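## Task

Slide carrier PC7 into tracks 1-6 of the loading rails until the lamp behind those tracks turns on. The carrier has to finish seated down in the tracks and stay there without the robot holding it. Then release it and move the gripper away.

## Robot and tools

ROBOT. A single four-axis SCARA-style plate mover. Its joints, base outward, are lift (prismatic, 0.000 to 0.550 m), shoulder (-2.000 to 2.000 rad), elbow (-2.800 to 2.800 rad) and wrist yaw (-12.566 to 12.566 rad). It carries one parallel gripper that always stays level and can only turn about the vertical. The controlled point, end_effector_position, sits between the two rubber pads, about 2 to 3 cm behind the fingertips. In the gripper's own axes the fingers point along +x and open and close along y. If the elbow reading gets within 0.4 rad of 0, the arm may fold and fault.

SCENE. The scene frame has its origin on the table top under the arm's base, +z up, and +y to the left when facing along +x. The rails hold tracks 1 to 18, each labelled on a tile in front of it; track 1 is the leftmost as seen from the base. The carrier starts loose in front of its target tracks with its handle facing the base. A short tug or shove on the carrier may happen now and then.

execute_actions. The argument actions is a list holding zero or one item. An empty list just reports the state. {"rows": [[...], ...], "steps": n} runs up to 15 control steps of 1/30 s each (default 15); each row is used for one step and the last row repeats if rows run out. {"steps": n} alone is a wait of up to 300 steps, counted from the previous result, so reply time is included. Optional pictures (true/false) controls whether camera images come back.

ROW LAYOUT. Every row is five numbers, each in [-1, 1]: dx, dy, dz, rz, opening. The first four are an offset, expressed in the gripper's own axes, from the gripper pose shown in the latest result (before any result in the scene, or for a second call in the same reply, from the pose when the action begins). All rows in one action share that same reference; they do not add up. Scale: 1.0 equals 0.6 m for dx, dy, dz and 180 degrees for rz. Positive rz turns from gripper +x toward +y. Opening is absolute, not an offset: +1 is fully open (0.140 m), -1 is closed, which still leaves a 0.066 m gap. Going from open to closed needs at least about 0.6 s. All-zero offsets are not a pause; they pull the hand back to the reference pose. Each step, the command is clipped to within 70 mm and 16 degrees of the measured pose, and after the last step the arm only continues to the last clipped pose, so long moves need follow-up commands.

move. target is one row with the same layout and reference as above. speed is the path's top speed in m/s, 0.002 to 0.5 (default 0.25); turning is capped at twice that value in rad/s. The path is a straight line lasting 0.5 to 10 s, cut off at 10 s. It does not slow for obstacles, the hand lags and can drift off it, and near full reach it can exceed speed. The opening is sent when the move starts. The result adds a move: line telling how it ended (done, off_target, moving, held, fault), which limits acted (paced = sent pose clipped; held = some steps blocked, after which motion can surge), and the remaining distance to target.

wait. seconds from 0 to 10; nothing new is sent.

zoom_image. camera is cam_high, cam_low or cam_wrist; region is [x0, y0, x1, y1] in pixels from the top-left corner, at most 504 by 504. Full images are 672x504 for cam_high and cam_low and 616x616 for cam_wrist (fisheye).

finished_scene. scene is the number of the current scene. It cannot be undone; its result states whether the goal was met and gives the next task. Answering without a tool call ends the run.

RESULTS. The state line gives end_effector_position (m) and end_effector_quat_wxyz in the scene frame; the position can be somewhat wrong at long reach. Joint positions lists lift (m), shoulder, elbow, wrist yaw (rad) and the pad gap (m). grip_measured is the finger opening on the command scale, possibly biased by up to about 1 mm throughout a scene. A pose unreachable line means the clearance check altered or blocked the command; HELD flags the steps where this happened. Hand target, when present, is the pose the controller is currently heading to.

CAUTIONS. Offsets are counted from the measured pose, so repeating a small push against something rigid does not push harder, but against something that yields it goes further. Faster contact hits harder, and aiming farther beyond the contact point presses harder. A joint reaching its load limit (lift 57 N, shoulder 8.55 N m, elbow 4.27 N m, wrist yaw 1.42 N m, including held weight) stops the arm for 10 s and drops the rest of the call. Holding loads heats motors: MOTOR HOT appears at 85 °C and an OVER-TEMPERATURE FAULT brakes the arm at 100 °C. Avoid slams, very hard pushes, drops and knocking anything off the table, which ends the scene. The carrier must sit in the tracks on its own before you finish, with the gripper released and withdrawn.

Each tool is called after "Emit:" as a command line: name --argument value for each argument, lists and objects as JSON in quotes; but a table of rows of numbers goes row by row, as --pt "numbers of a row", without its own name.

## Session

Emit:
execute_actions --actions '[]'

Scene clock: 0.00 s of 6000.00 s.
end_effector_position=(+0.7296, -0.1576, +0.5131) grip_measured=+1.00 end_effector_quat_wxyz=(+1.000, -0.000, -0.000, +0.000)
Joint positions: [ 0.508 -0.867 -2.04  -3.376  0.14 ]
Motor temperatures (°C, as the motors report them): [32 27 26 26]
Hand target: +0.730, -0.158, +0.513; +1.000, -0.000, -0.000, +0.000

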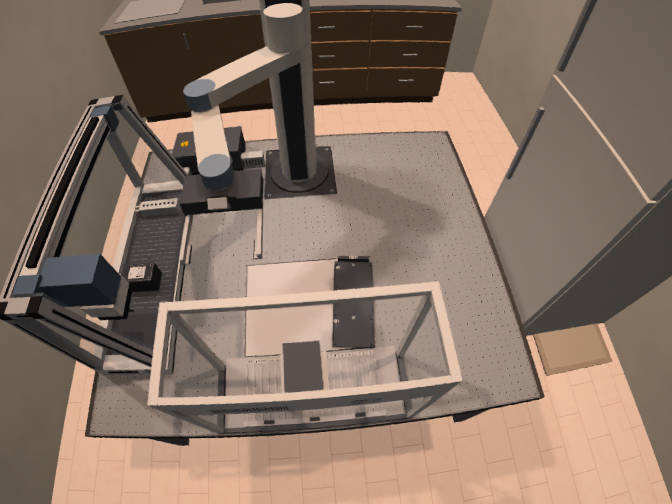

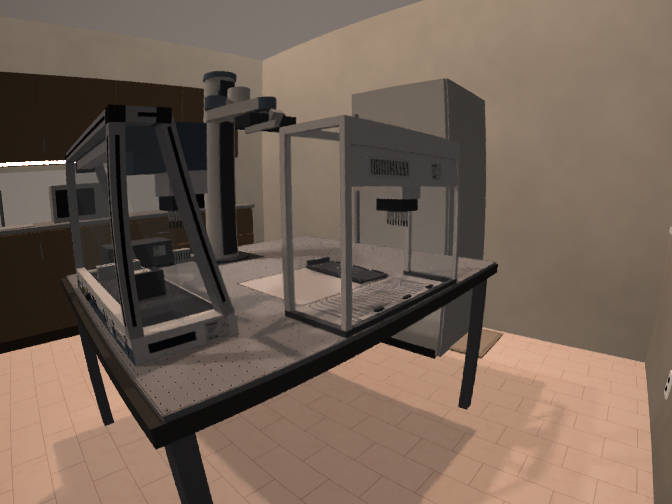

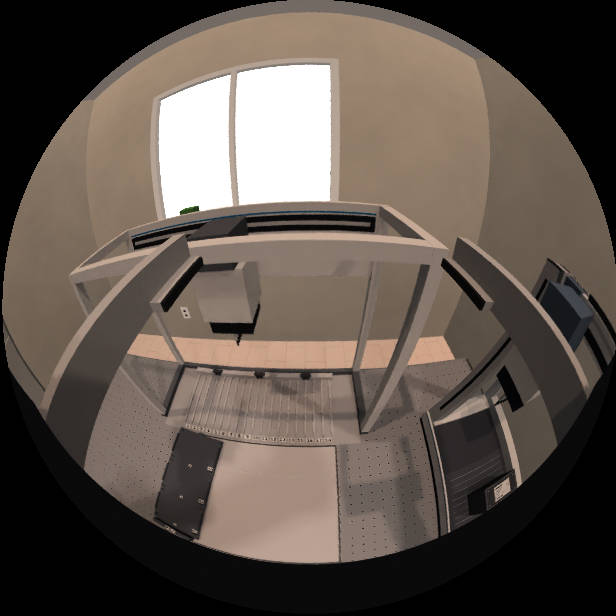

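Emit:
zoom_image --camera "cam_high" --region '[200, 230, 460, 430]'

Emit:
zoom_image --camera "cam_wrist" --region '[130, 340, 380, 560]'

Emit:
zoom_image --camera "cam_low" --region '[220, 220, 480, 340]'

Region (200, 230, 460, 430) of cam_high's 672x504 image, scaled by 1.938, with more detail than that image has; it fills the top 388 rows of this view, and the rest is white.

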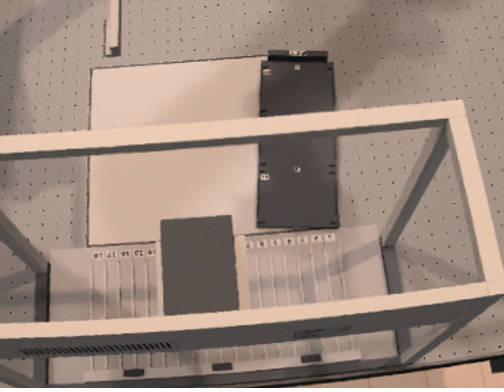

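Region (130, 340, 380, 560) of cam_wrist's 616x616 image, scaled by 2.016, with more detail than that image has; it fills the top 444 rows of this view, and the rest is white.

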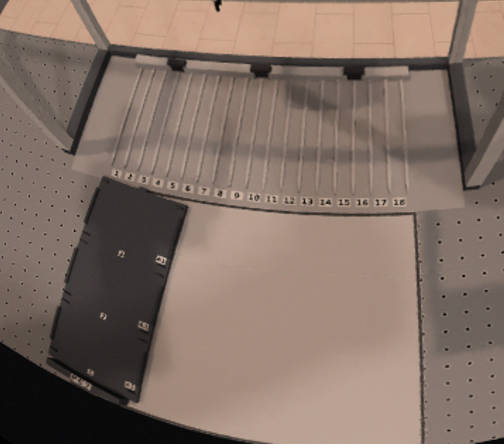

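Region (220, 220, 480, 340) of cam_low's 672x504 image, scaled by 1.938, with more detail than that image has; it fills the top 233 rows of this view, and the rest is white.

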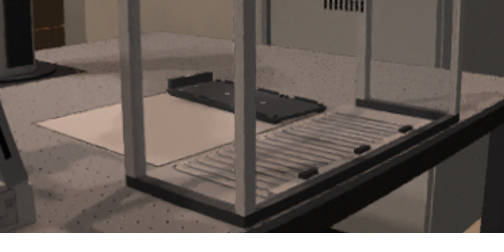

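Emit:
move --target '[-0.5,0.555,-0.55,-0.033,1]' --speed 0.35

Emit:
zoom_image --camera "cam_wrist" --region '[160, 260, 460, 560]'

Scene clock: 7.70 s of 6000.00 s.
end_effector_position=(+0.4297, +0.1754, +0.1830) grip_measured=+1.00 end_effector_quat_wxyz=(+0.999, -0.000, -0.000, -0.052)
Joint positions: [ 0.178  0.053 -0.87  -5.569  0.14 ]
Motor temperatures (°C, as the motors report them): [32 27 26 26]
Hand target: +0.430, +0.175, +0.183; +0.999, -0.000, -0.000, -0.052
Off the commanded pose: 0.000 m, 0 deg.
After step 90, 2.60 s passed at rest.
move: done

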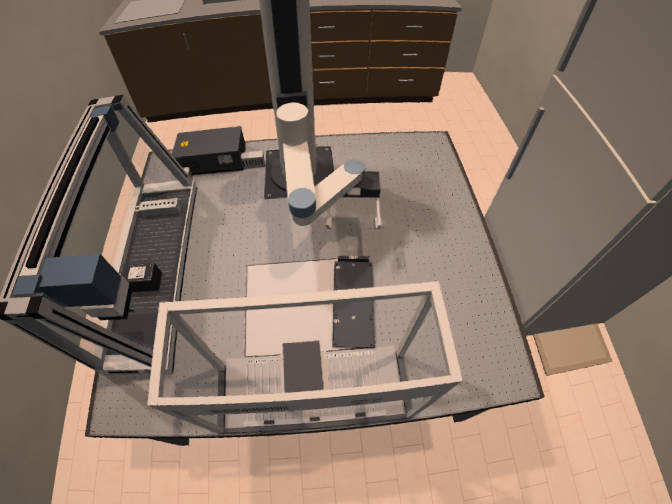

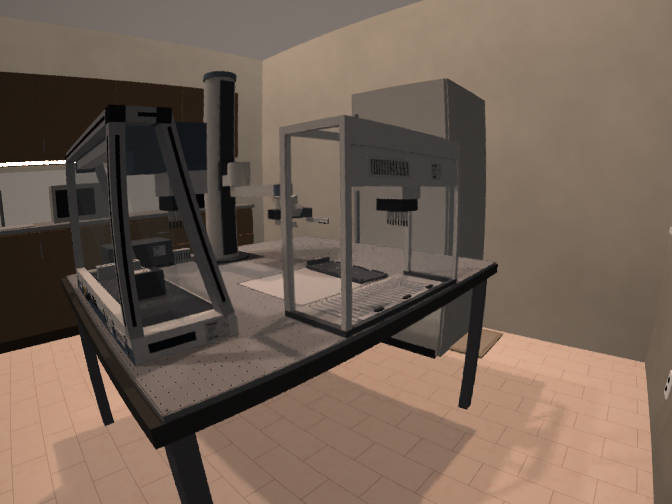

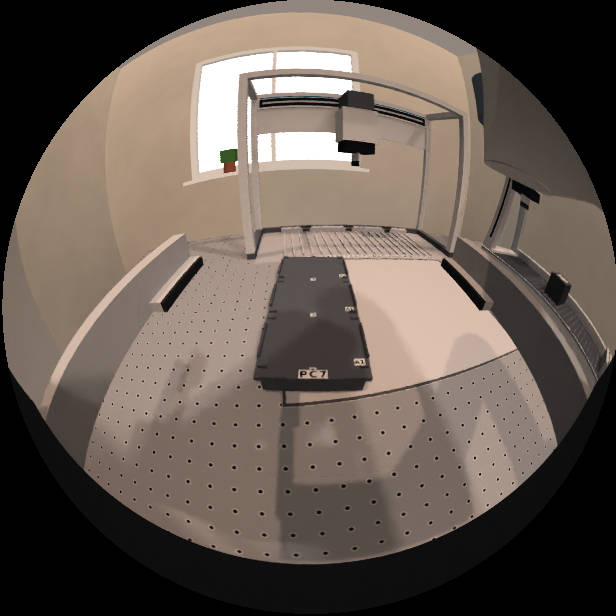

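Region (160, 260, 460, 560) of cam_wrist's 616x616 image, scaled by 1.680, with more detail than that image has.

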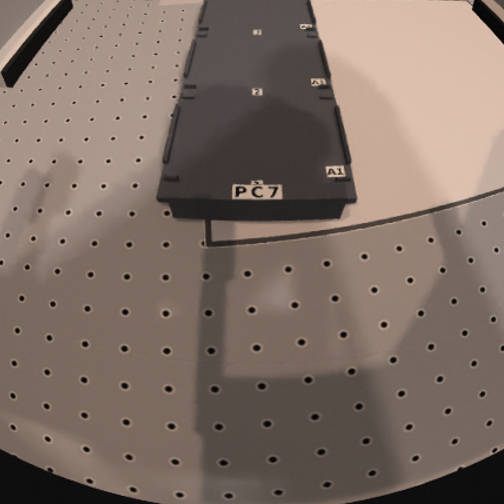

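Emit:
move --target '[0,0.01,-0.25,0,1]'

Emit:
zoom_image --camera "cam_low" --region '[260, 230, 400, 300]'

Scene clock: 9.80 s of 6000.00 s.
end_effector_position=(+0.4303, +0.1813, +0.0329) grip_measured=+1.00 end_effector_quat_wxyz=(+0.999, -0.000, -0.000, -0.052)
Joint positions: [ 0.028  0.071 -0.894 -5.564  0.14 ]
Motor temperatures (°C, as the motors report them): [32 27 26 26]
Hand target: +0.430, +0.181, +0.033; +0.999, -0.000, -0.000, -0.052
Off the commanded pose: 0.000 m, 0 deg.
move: done

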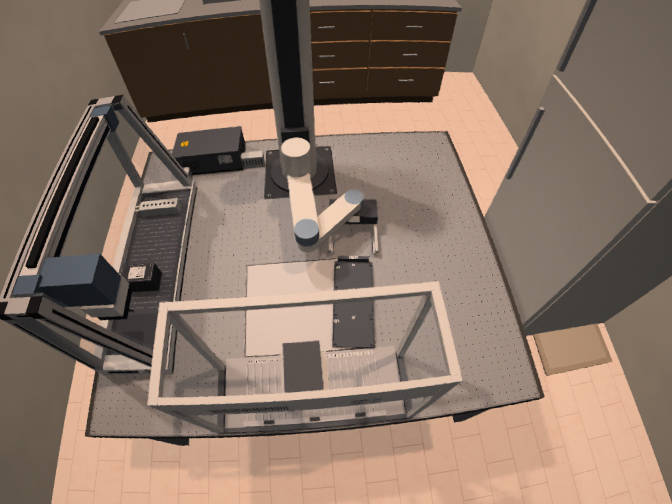

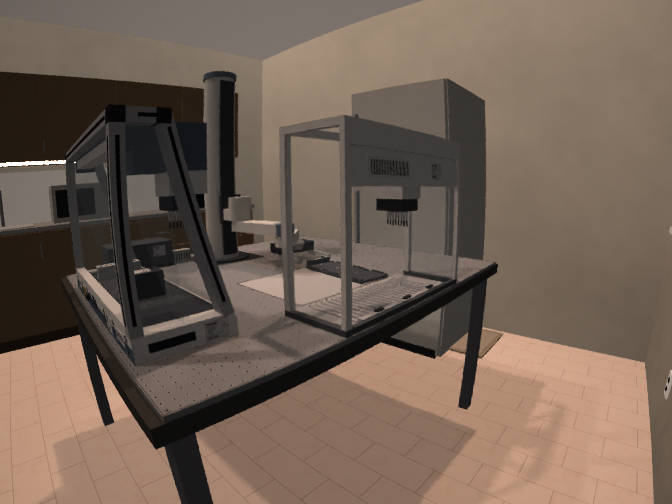

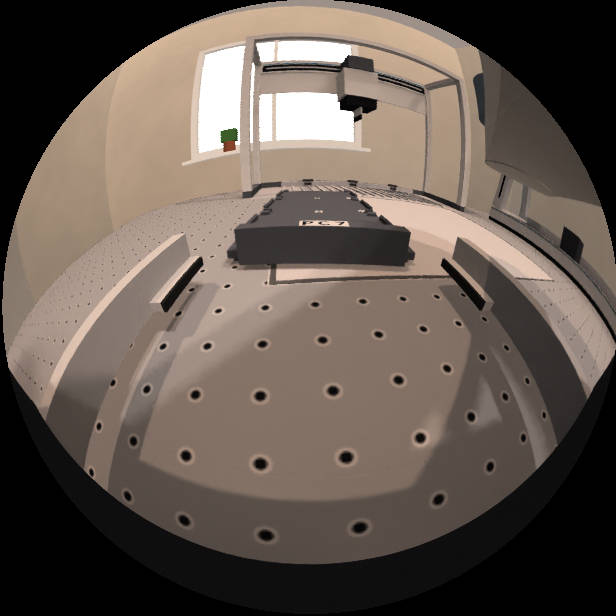

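Region (260, 230, 400, 300) of cam_low's 672x504 image, scaled by 3.600, with more detail than that image has.

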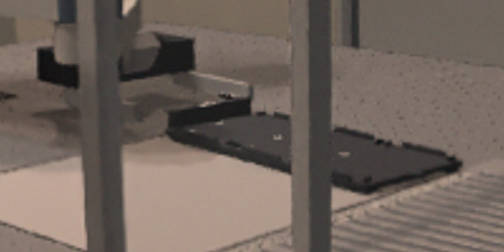

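Emit:
move --target '[0.1,0,-0.011,0,1]' --speed 0.1

Emit:
move --target '[0,0,0,0,0.2]'

Scene clock: 11.70 s of 6000.00 s.
end_effector_position=(+0.4900, +0.1750, +0.0263) grip_measured=+1.00 end_effector_quat_wxyz=(+0.999, -0.000, -0.000, -0.052)
Joint positions: [ 0.021 -0.098 -1.03  -5.26   0.14 ]
Motor temperatures (°C, as the motors report them): [32 27 26 26]
Hand target: +0.490, +0.175, +0.026; +0.999, -0.000, -0.000, -0.052
Off the commanded pose: 0.000 m, 0 deg.
move: done

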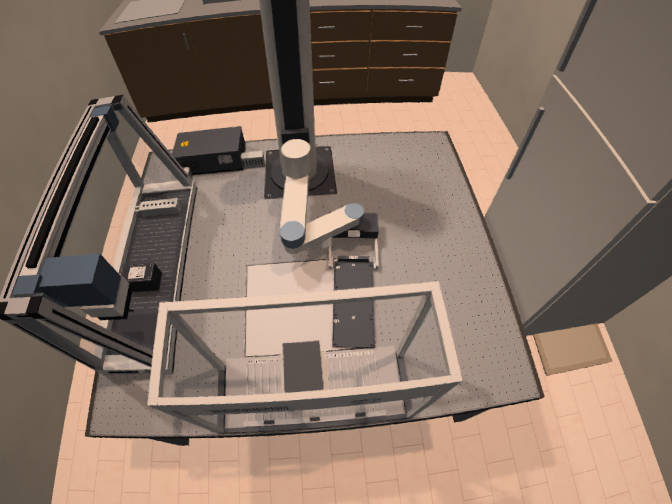

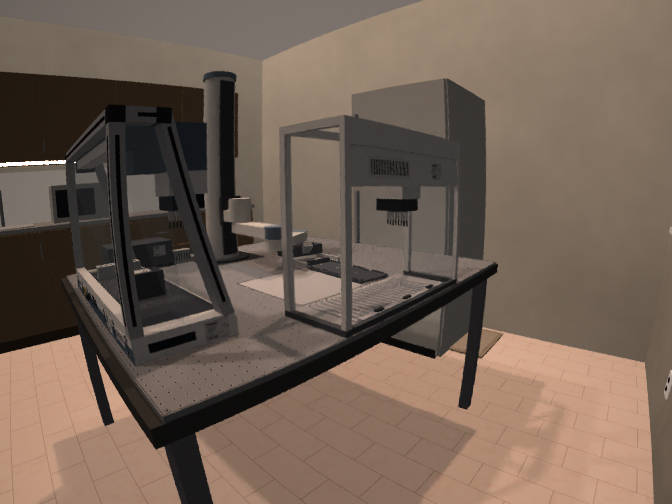

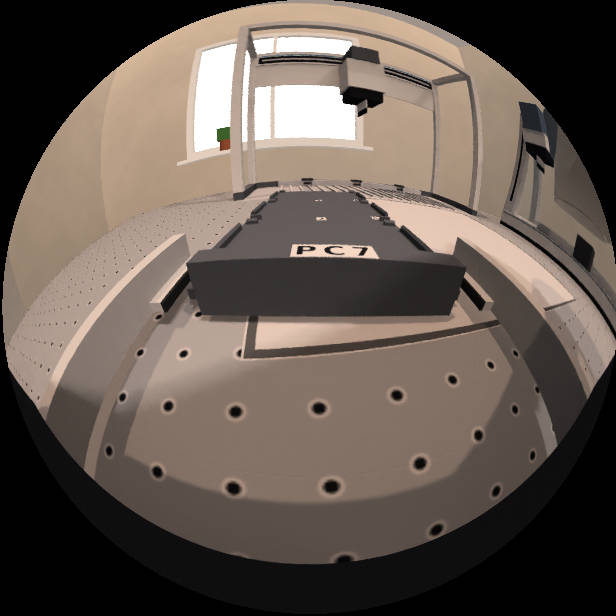

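Scene clock: 12.20 s of 6000.00 s.
end_effector_position=(+0.4899, +0.1751, +0.0266) grip_measured=+0.61 end_effector_quat_wxyz=(+0.999, -0.000, -0.000, -0.052)
Joint positions: [ 0.022 -0.097 -1.03  -5.26   0.126]
Motor temperatures (°C, as the motors report them): [32 27 26 26]
Hand target: +0.490, +0.175, +0.026; +0.999, -0.000, -0.000, -0.052
Off the commanded pose: 0.000 m, 0 deg.
move: done

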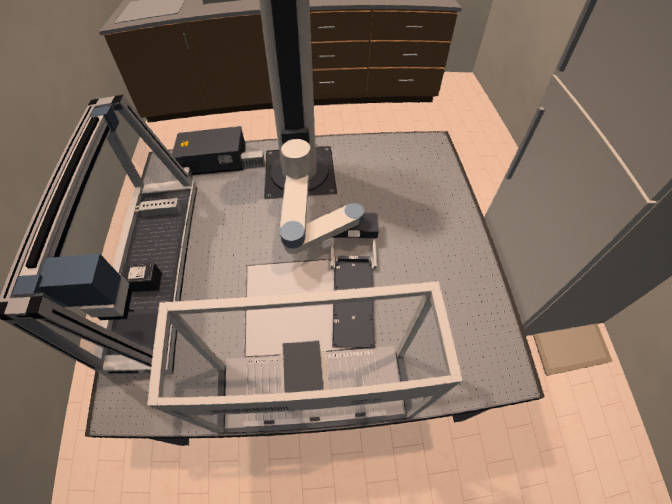

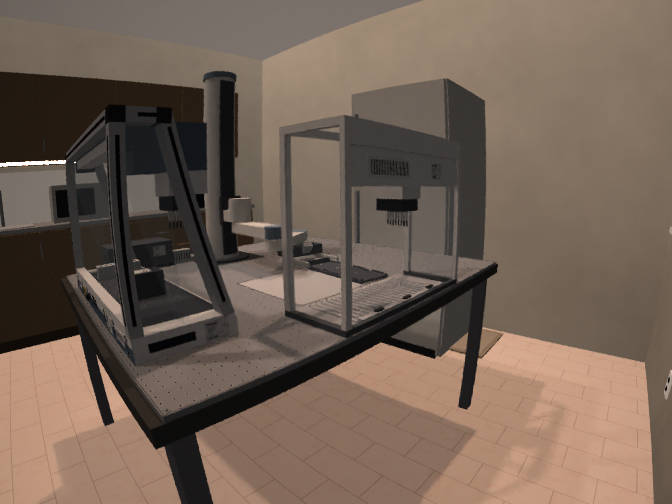

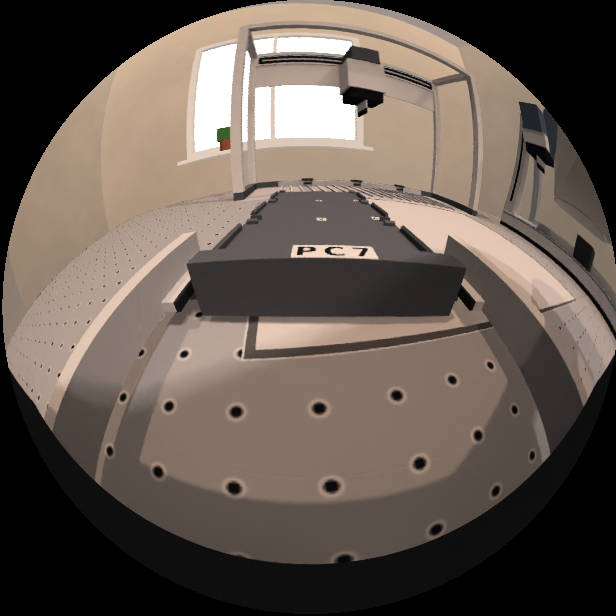

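Emit:
execute_actions --actions '[]'

Emit:
zoom_image --camera "cam_wrist" --region '[130, 170, 510, 340]'

Scene clock: 12.70 s of 6000.00 s.
end_effector_position=(+0.4899, +0.1751, +0.0266) grip_measured=+0.61 end_effector_quat_wxyz=(+0.999, -0.000, -0.000, -0.052)
Joint positions: [ 0.022 -0.097 -1.03  -5.26   0.126]
Motor temperatures (°C, as the motors report them): [32 27 26 26]
Hand target: +0.490, +0.175, +0.026; +0.999, -0.000, -0.000, -0.052
Off the commanded pose: 0.000 m, 0 deg.
Steps of this call (steps 1 to 15: nothing new was sent). Readings (end_effector_position):
1: (+0.4899, +0.1751, +0.0266)
2: (+0.4899, +0.1751, +0.0266)
4: (+0.4899, +0.1751, +0.0266)
8: (+0.4899, +0.1751, +0.0266)
15: the state above

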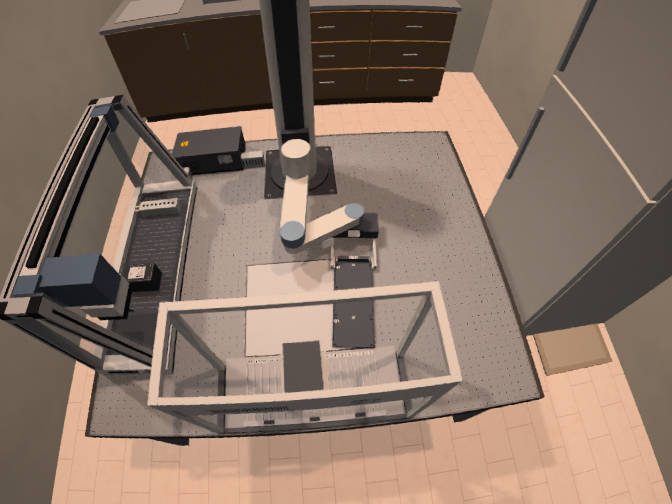

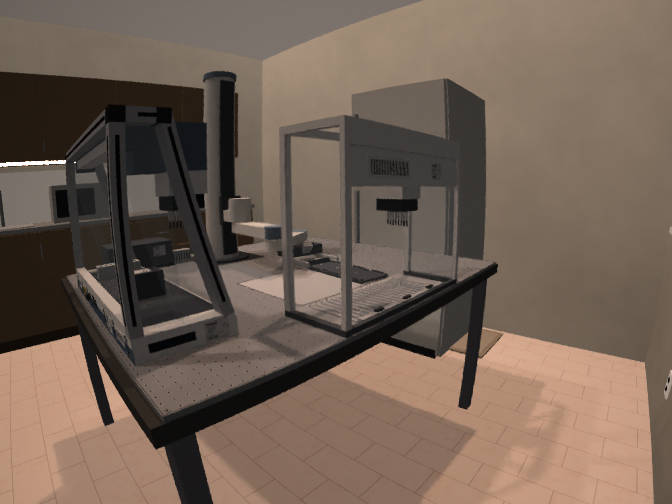

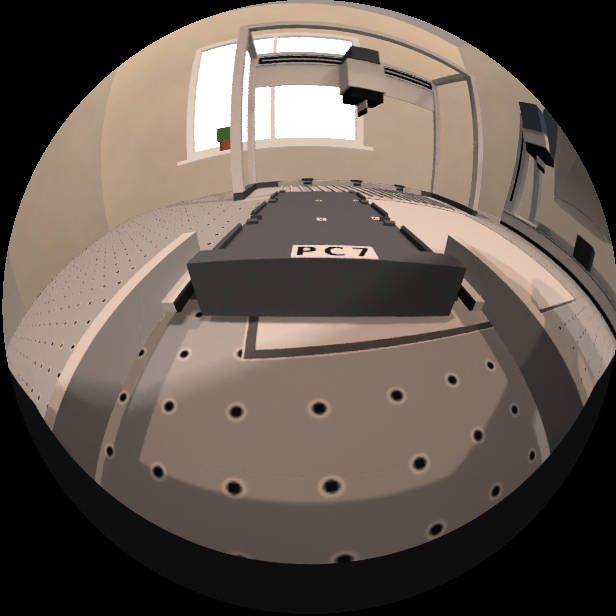

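Region (130, 170, 510, 340) of cam_wrist's 616x616 image, scaled by 1.326, with more detail than that image has; it fills the top 225 rows of this view, and the rest is white.

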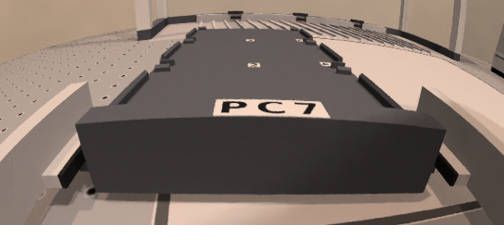

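Emit:
move --target '[-0.002,-0.067,0,0.033,0.55]' --speed 0.03

Emit:
zoom_image --camera "cam_wrist" --region '[250, 170, 390, 230]'

Emit:
zoom_image --camera "cam_high" --region '[300, 240, 420, 420]'

Scene clock: 15.83 s of 6000.00 s.
end_effector_position=(+0.4841, +0.1370, +0.0267) grip_measured=+0.60 end_effector_quat_wxyz=(+1.000, -0.000, -0.000, +0.006)
Joint positions: [ 0.022 -0.303 -0.846 -5.122  0.125]
Motor temperatures (°C, as the motors report them): [32 27 26 26]
Hand target: +0.485, +0.135, +0.027; +1.000, -0.000, -0.000, +0.000
Off the commanded pose: 0.002 m, 1 deg.
move: done

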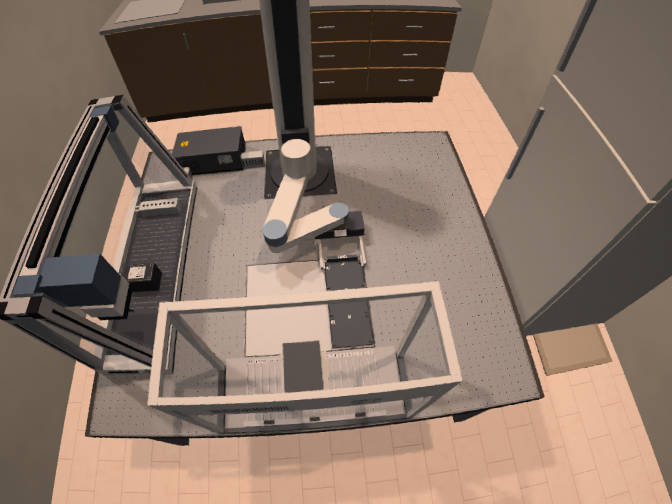

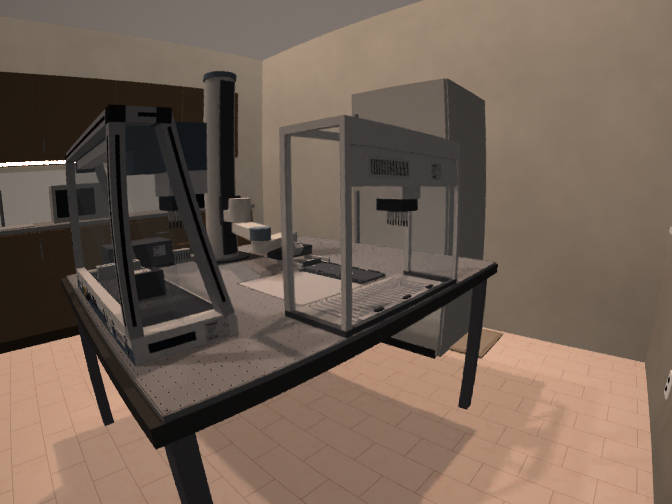

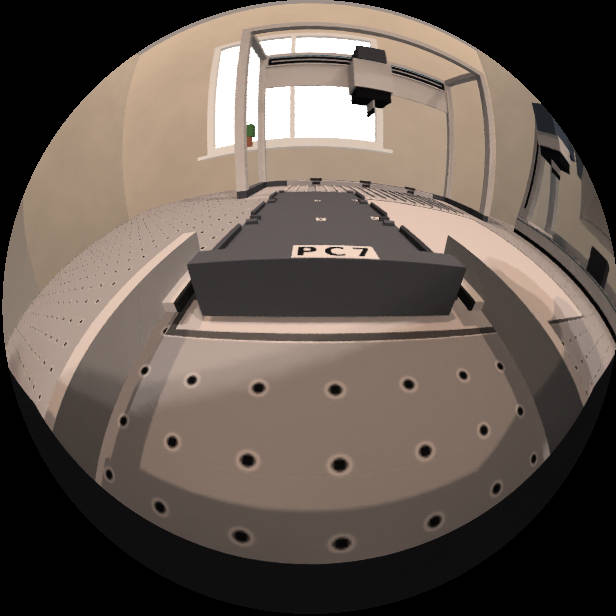

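Region (250, 170, 390, 230) of cam_wrist's 616x616 image, scaled by 3.600, with more detail than that image has; it fills the top 216 rows of this view, and the rest is white.

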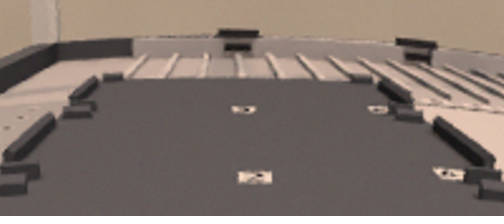

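Region (300, 240, 420, 420) of cam_high's 672x504 image, scaled by 2.800, with more detail than that image has.

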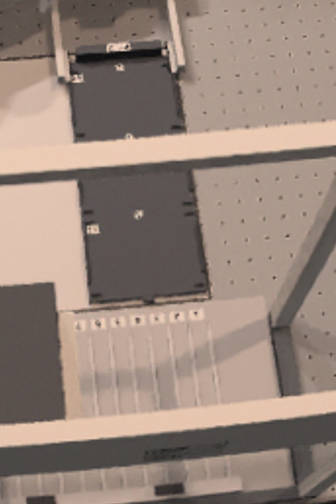

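Emit:
move --target '[0.1,-0.0045,0,-0.004,0.55]' --speed 0.03

Emit:
zoom_image --camera "cam_high" --region '[300, 240, 420, 420]'

Emit:
zoom_image --camera "cam_low" --region '[290, 245, 450, 325]'

Scene clock: 19.37 s of 6000.00 s.
end_effector_position=(+0.5435, +0.1357, +0.0267) grip_measured=+0.60 end_effector_quat_wxyz=(+1.000, -0.000, -0.000, +0.001)
Joint positions: [ 0.022 -0.375 -1.062 -4.843  0.125]
Motor temperatures (°C, as the motors report them): [32 27 26 26]
Hand target: +0.544, +0.135, +0.027; +1.000, -0.000, -0.000, -0.001
Off the commanded pose: 0.001 m, 0 deg.
move: done

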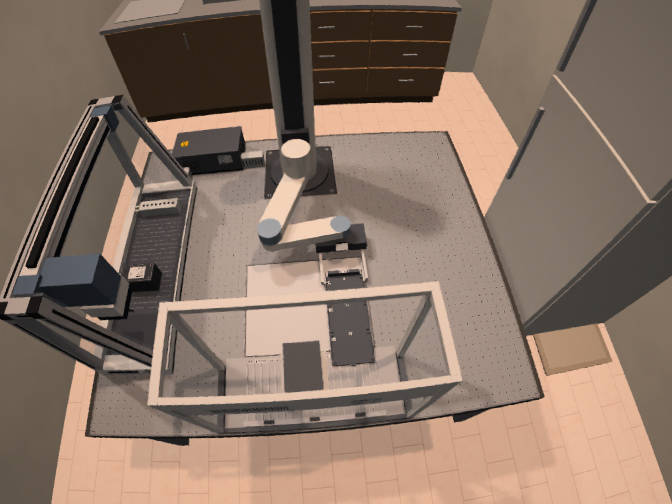

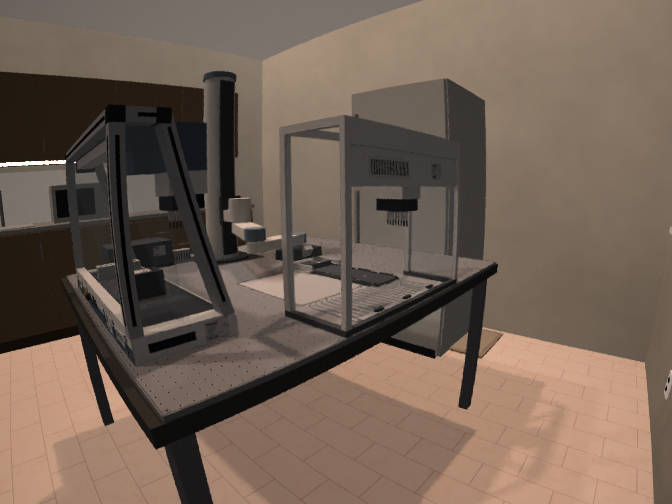

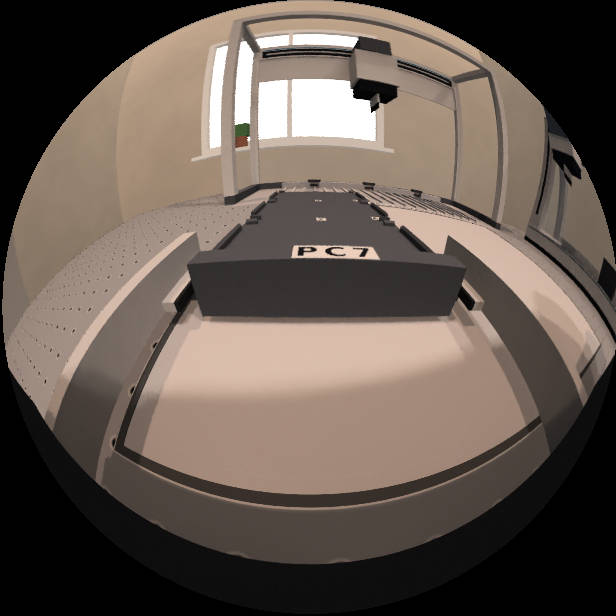

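Region (300, 240, 420, 420) of cam_high's 672x504 image, scaled by 2.800, with more detail than that image has.

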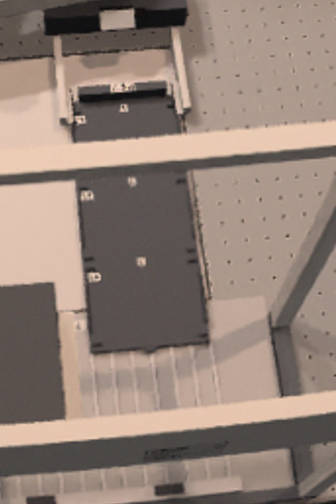

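Region (290, 245, 450, 325) of cam_low's 672x504 image, scaled by 3.150, with more detail than that image has.

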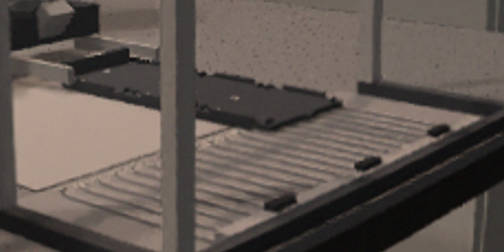

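Seems engaged.

Emit:
move --target '[0.3,-0.001,0,0,0.55]' --speed 0.06

Emit:
zoom_image --camera "cam_low" --region '[310, 245, 470, 325]'

Emit:
zoom_image --camera "cam_wrist" --region '[220, 160, 420, 240]'

Scene clock: 32.97 s of 6000.00 s.
end_effector_position=(+0.6985, +0.1363, +0.0267) grip_measured=+0.60 end_effector_quat_wxyz=(+1.000, -0.000, -0.000, -0.002)
Joint positions: [ 0.022 -0.269 -1.795 -4.224  0.125]
Motor temperatures (°C, as the motors report them): [32 27 28 26]
Hand target: +0.699, +0.136, +0.027; +1.000, -0.000, -0.000, -0.002
Off the commanded pose: 0.025 m, 0 deg.
TORQUE FAULT: the external load on joint 3 (elbow) reached its load limit, and the arm stopped for 10 seconds. The arm's remaining commands of this call were not run. The arm holds where it stopped, with its grip as last carried out, and accepts commands again: back off and push less far. The arm stops again, at the same cost, whenever a joint's load reaches its limit.
move: fault

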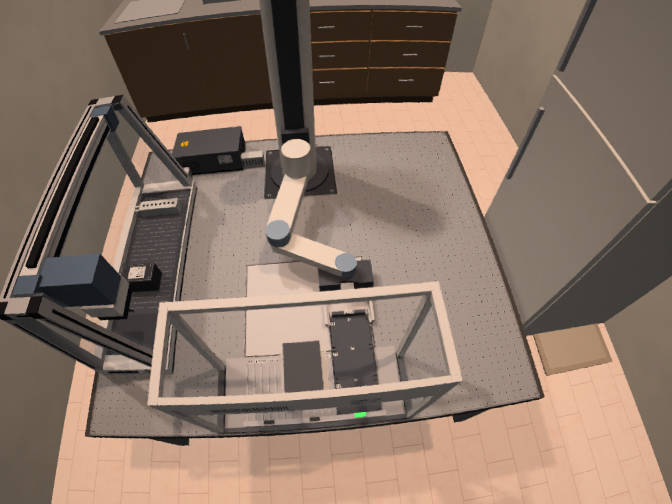

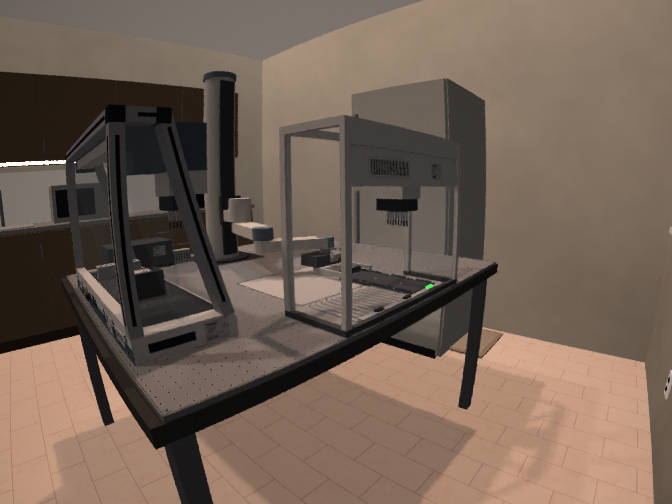

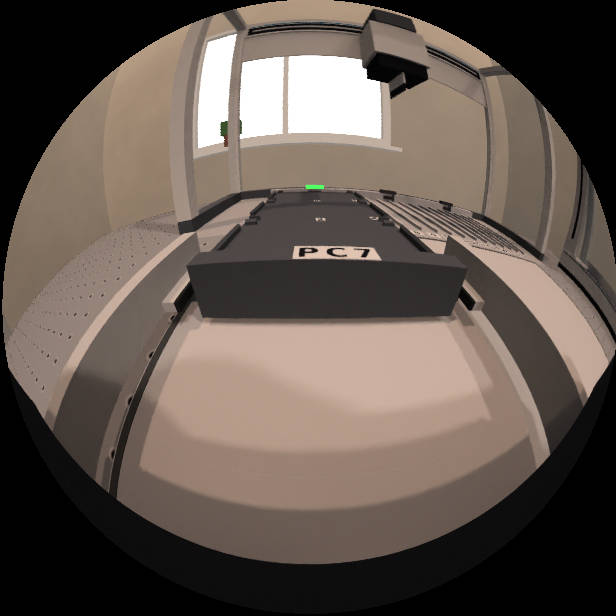

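Region (310, 245, 470, 325) of cam_low's 672x504 image, scaled by 3.150, with more detail than that image has.

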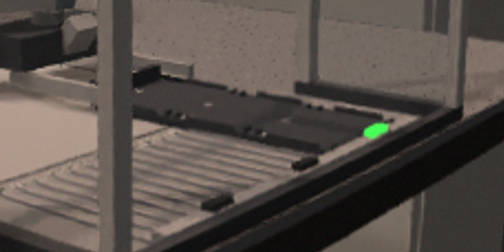

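Region (220, 160, 420, 240) of cam_wrist's 616x616 image, scaled by 2.520, with more detail than that image has; it fills the top 202 rows of this view, and the rest is white.

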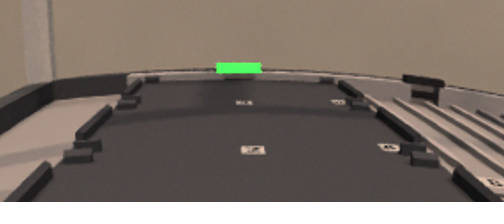

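End stop was earlier than I estimated (x≈0.698).

Emit:
move --target '[0,0,0,0,1]'

Emit:
move --target '[-0.25,0,0.1,0,1]'

Scene clock: 33.73 s of 6000.00 s.
end_effector_position=(+0.6985, +0.1362, +0.0267) grip_measured=+1.00 end_effector_quat_wxyz=(+1.000, -0.000, -0.000, -0.003)
Joint positions: [ 0.022 -0.269 -1.794 -4.224  0.14 ]
Motor temperatures (°C, as the motors report them): [32 27 28 26]
Hand target: +0.698, +0.136, +0.027; +1.000, -0.000, -0.000, -0.002
Off the commanded pose: 0.000 m, 0 deg.
move: done

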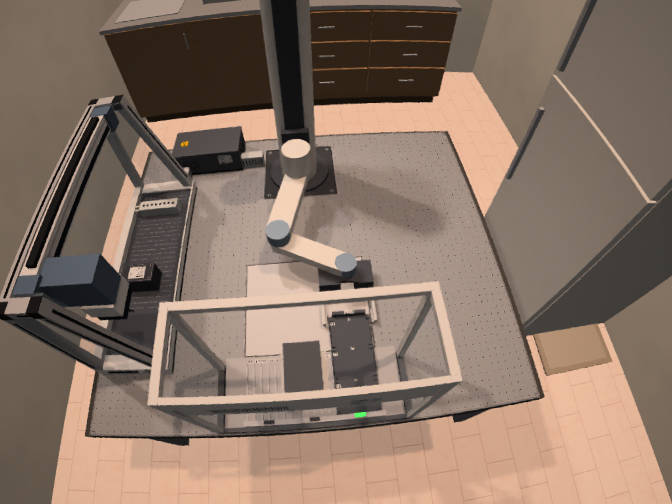

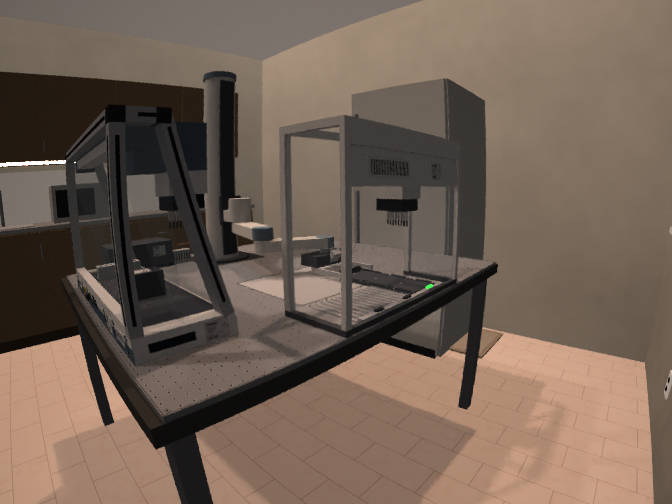

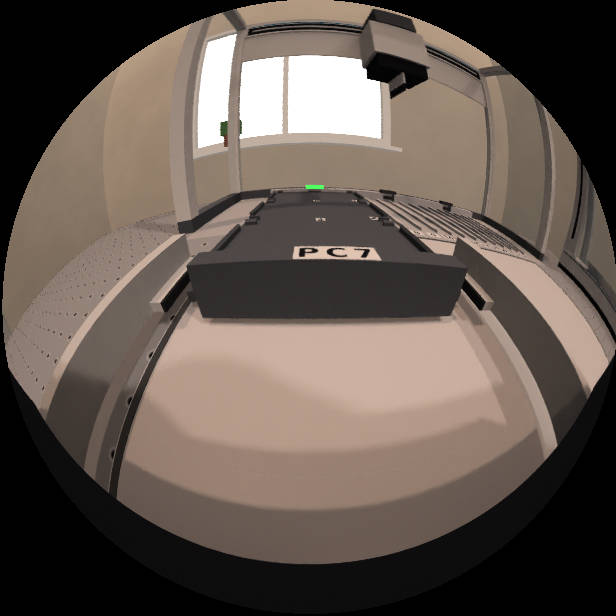

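Scene clock: 34.73 s of 6000.00 s.
end_effector_position=(+0.5484, +0.1371, +0.0868) grip_measured=+1.00 end_effector_quat_wxyz=(+1.000, -0.000, -0.000, -0.002)
Joint positions: [ 0.082 -0.368 -1.087 -4.833  0.14 ]
Motor temperatures (°C, as the motors report them): [32 27 28 26]
Hand target: +0.548, +0.137, +0.087; +1.000, -0.000, -0.000, -0.003
Off the commanded pose: 0.000 m, 0 deg.
move: done

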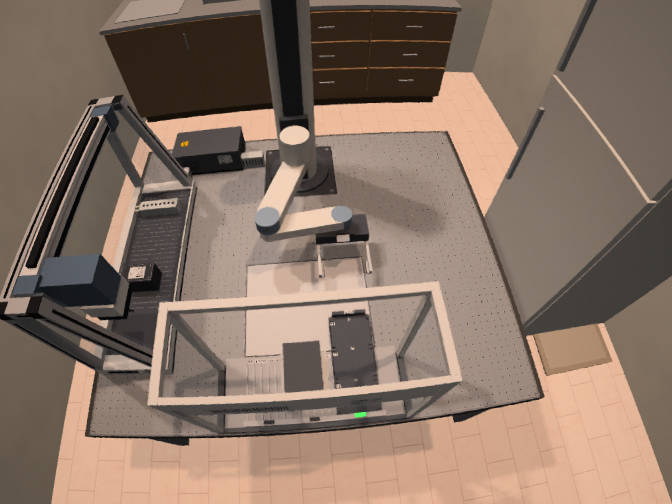

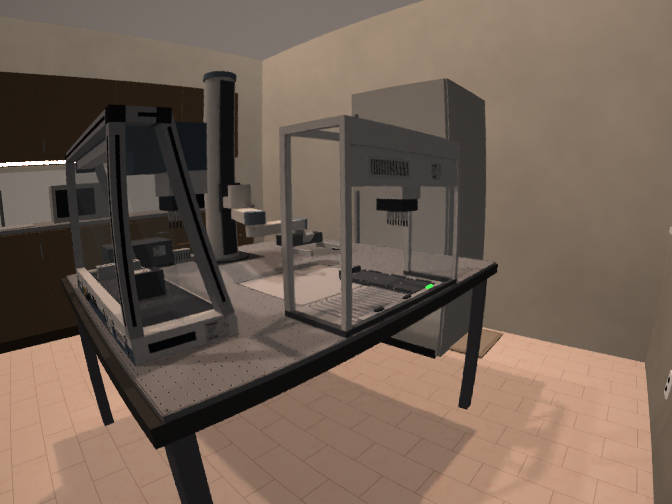

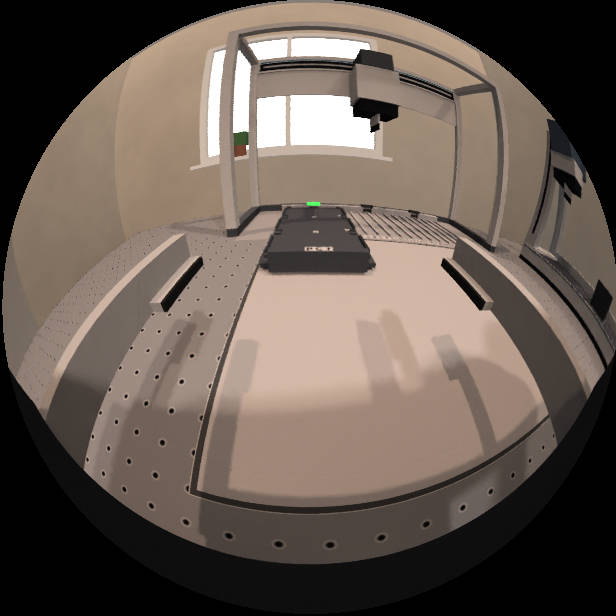

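Emit:
finished_scene --scene 1

The scene is finished: the task was done.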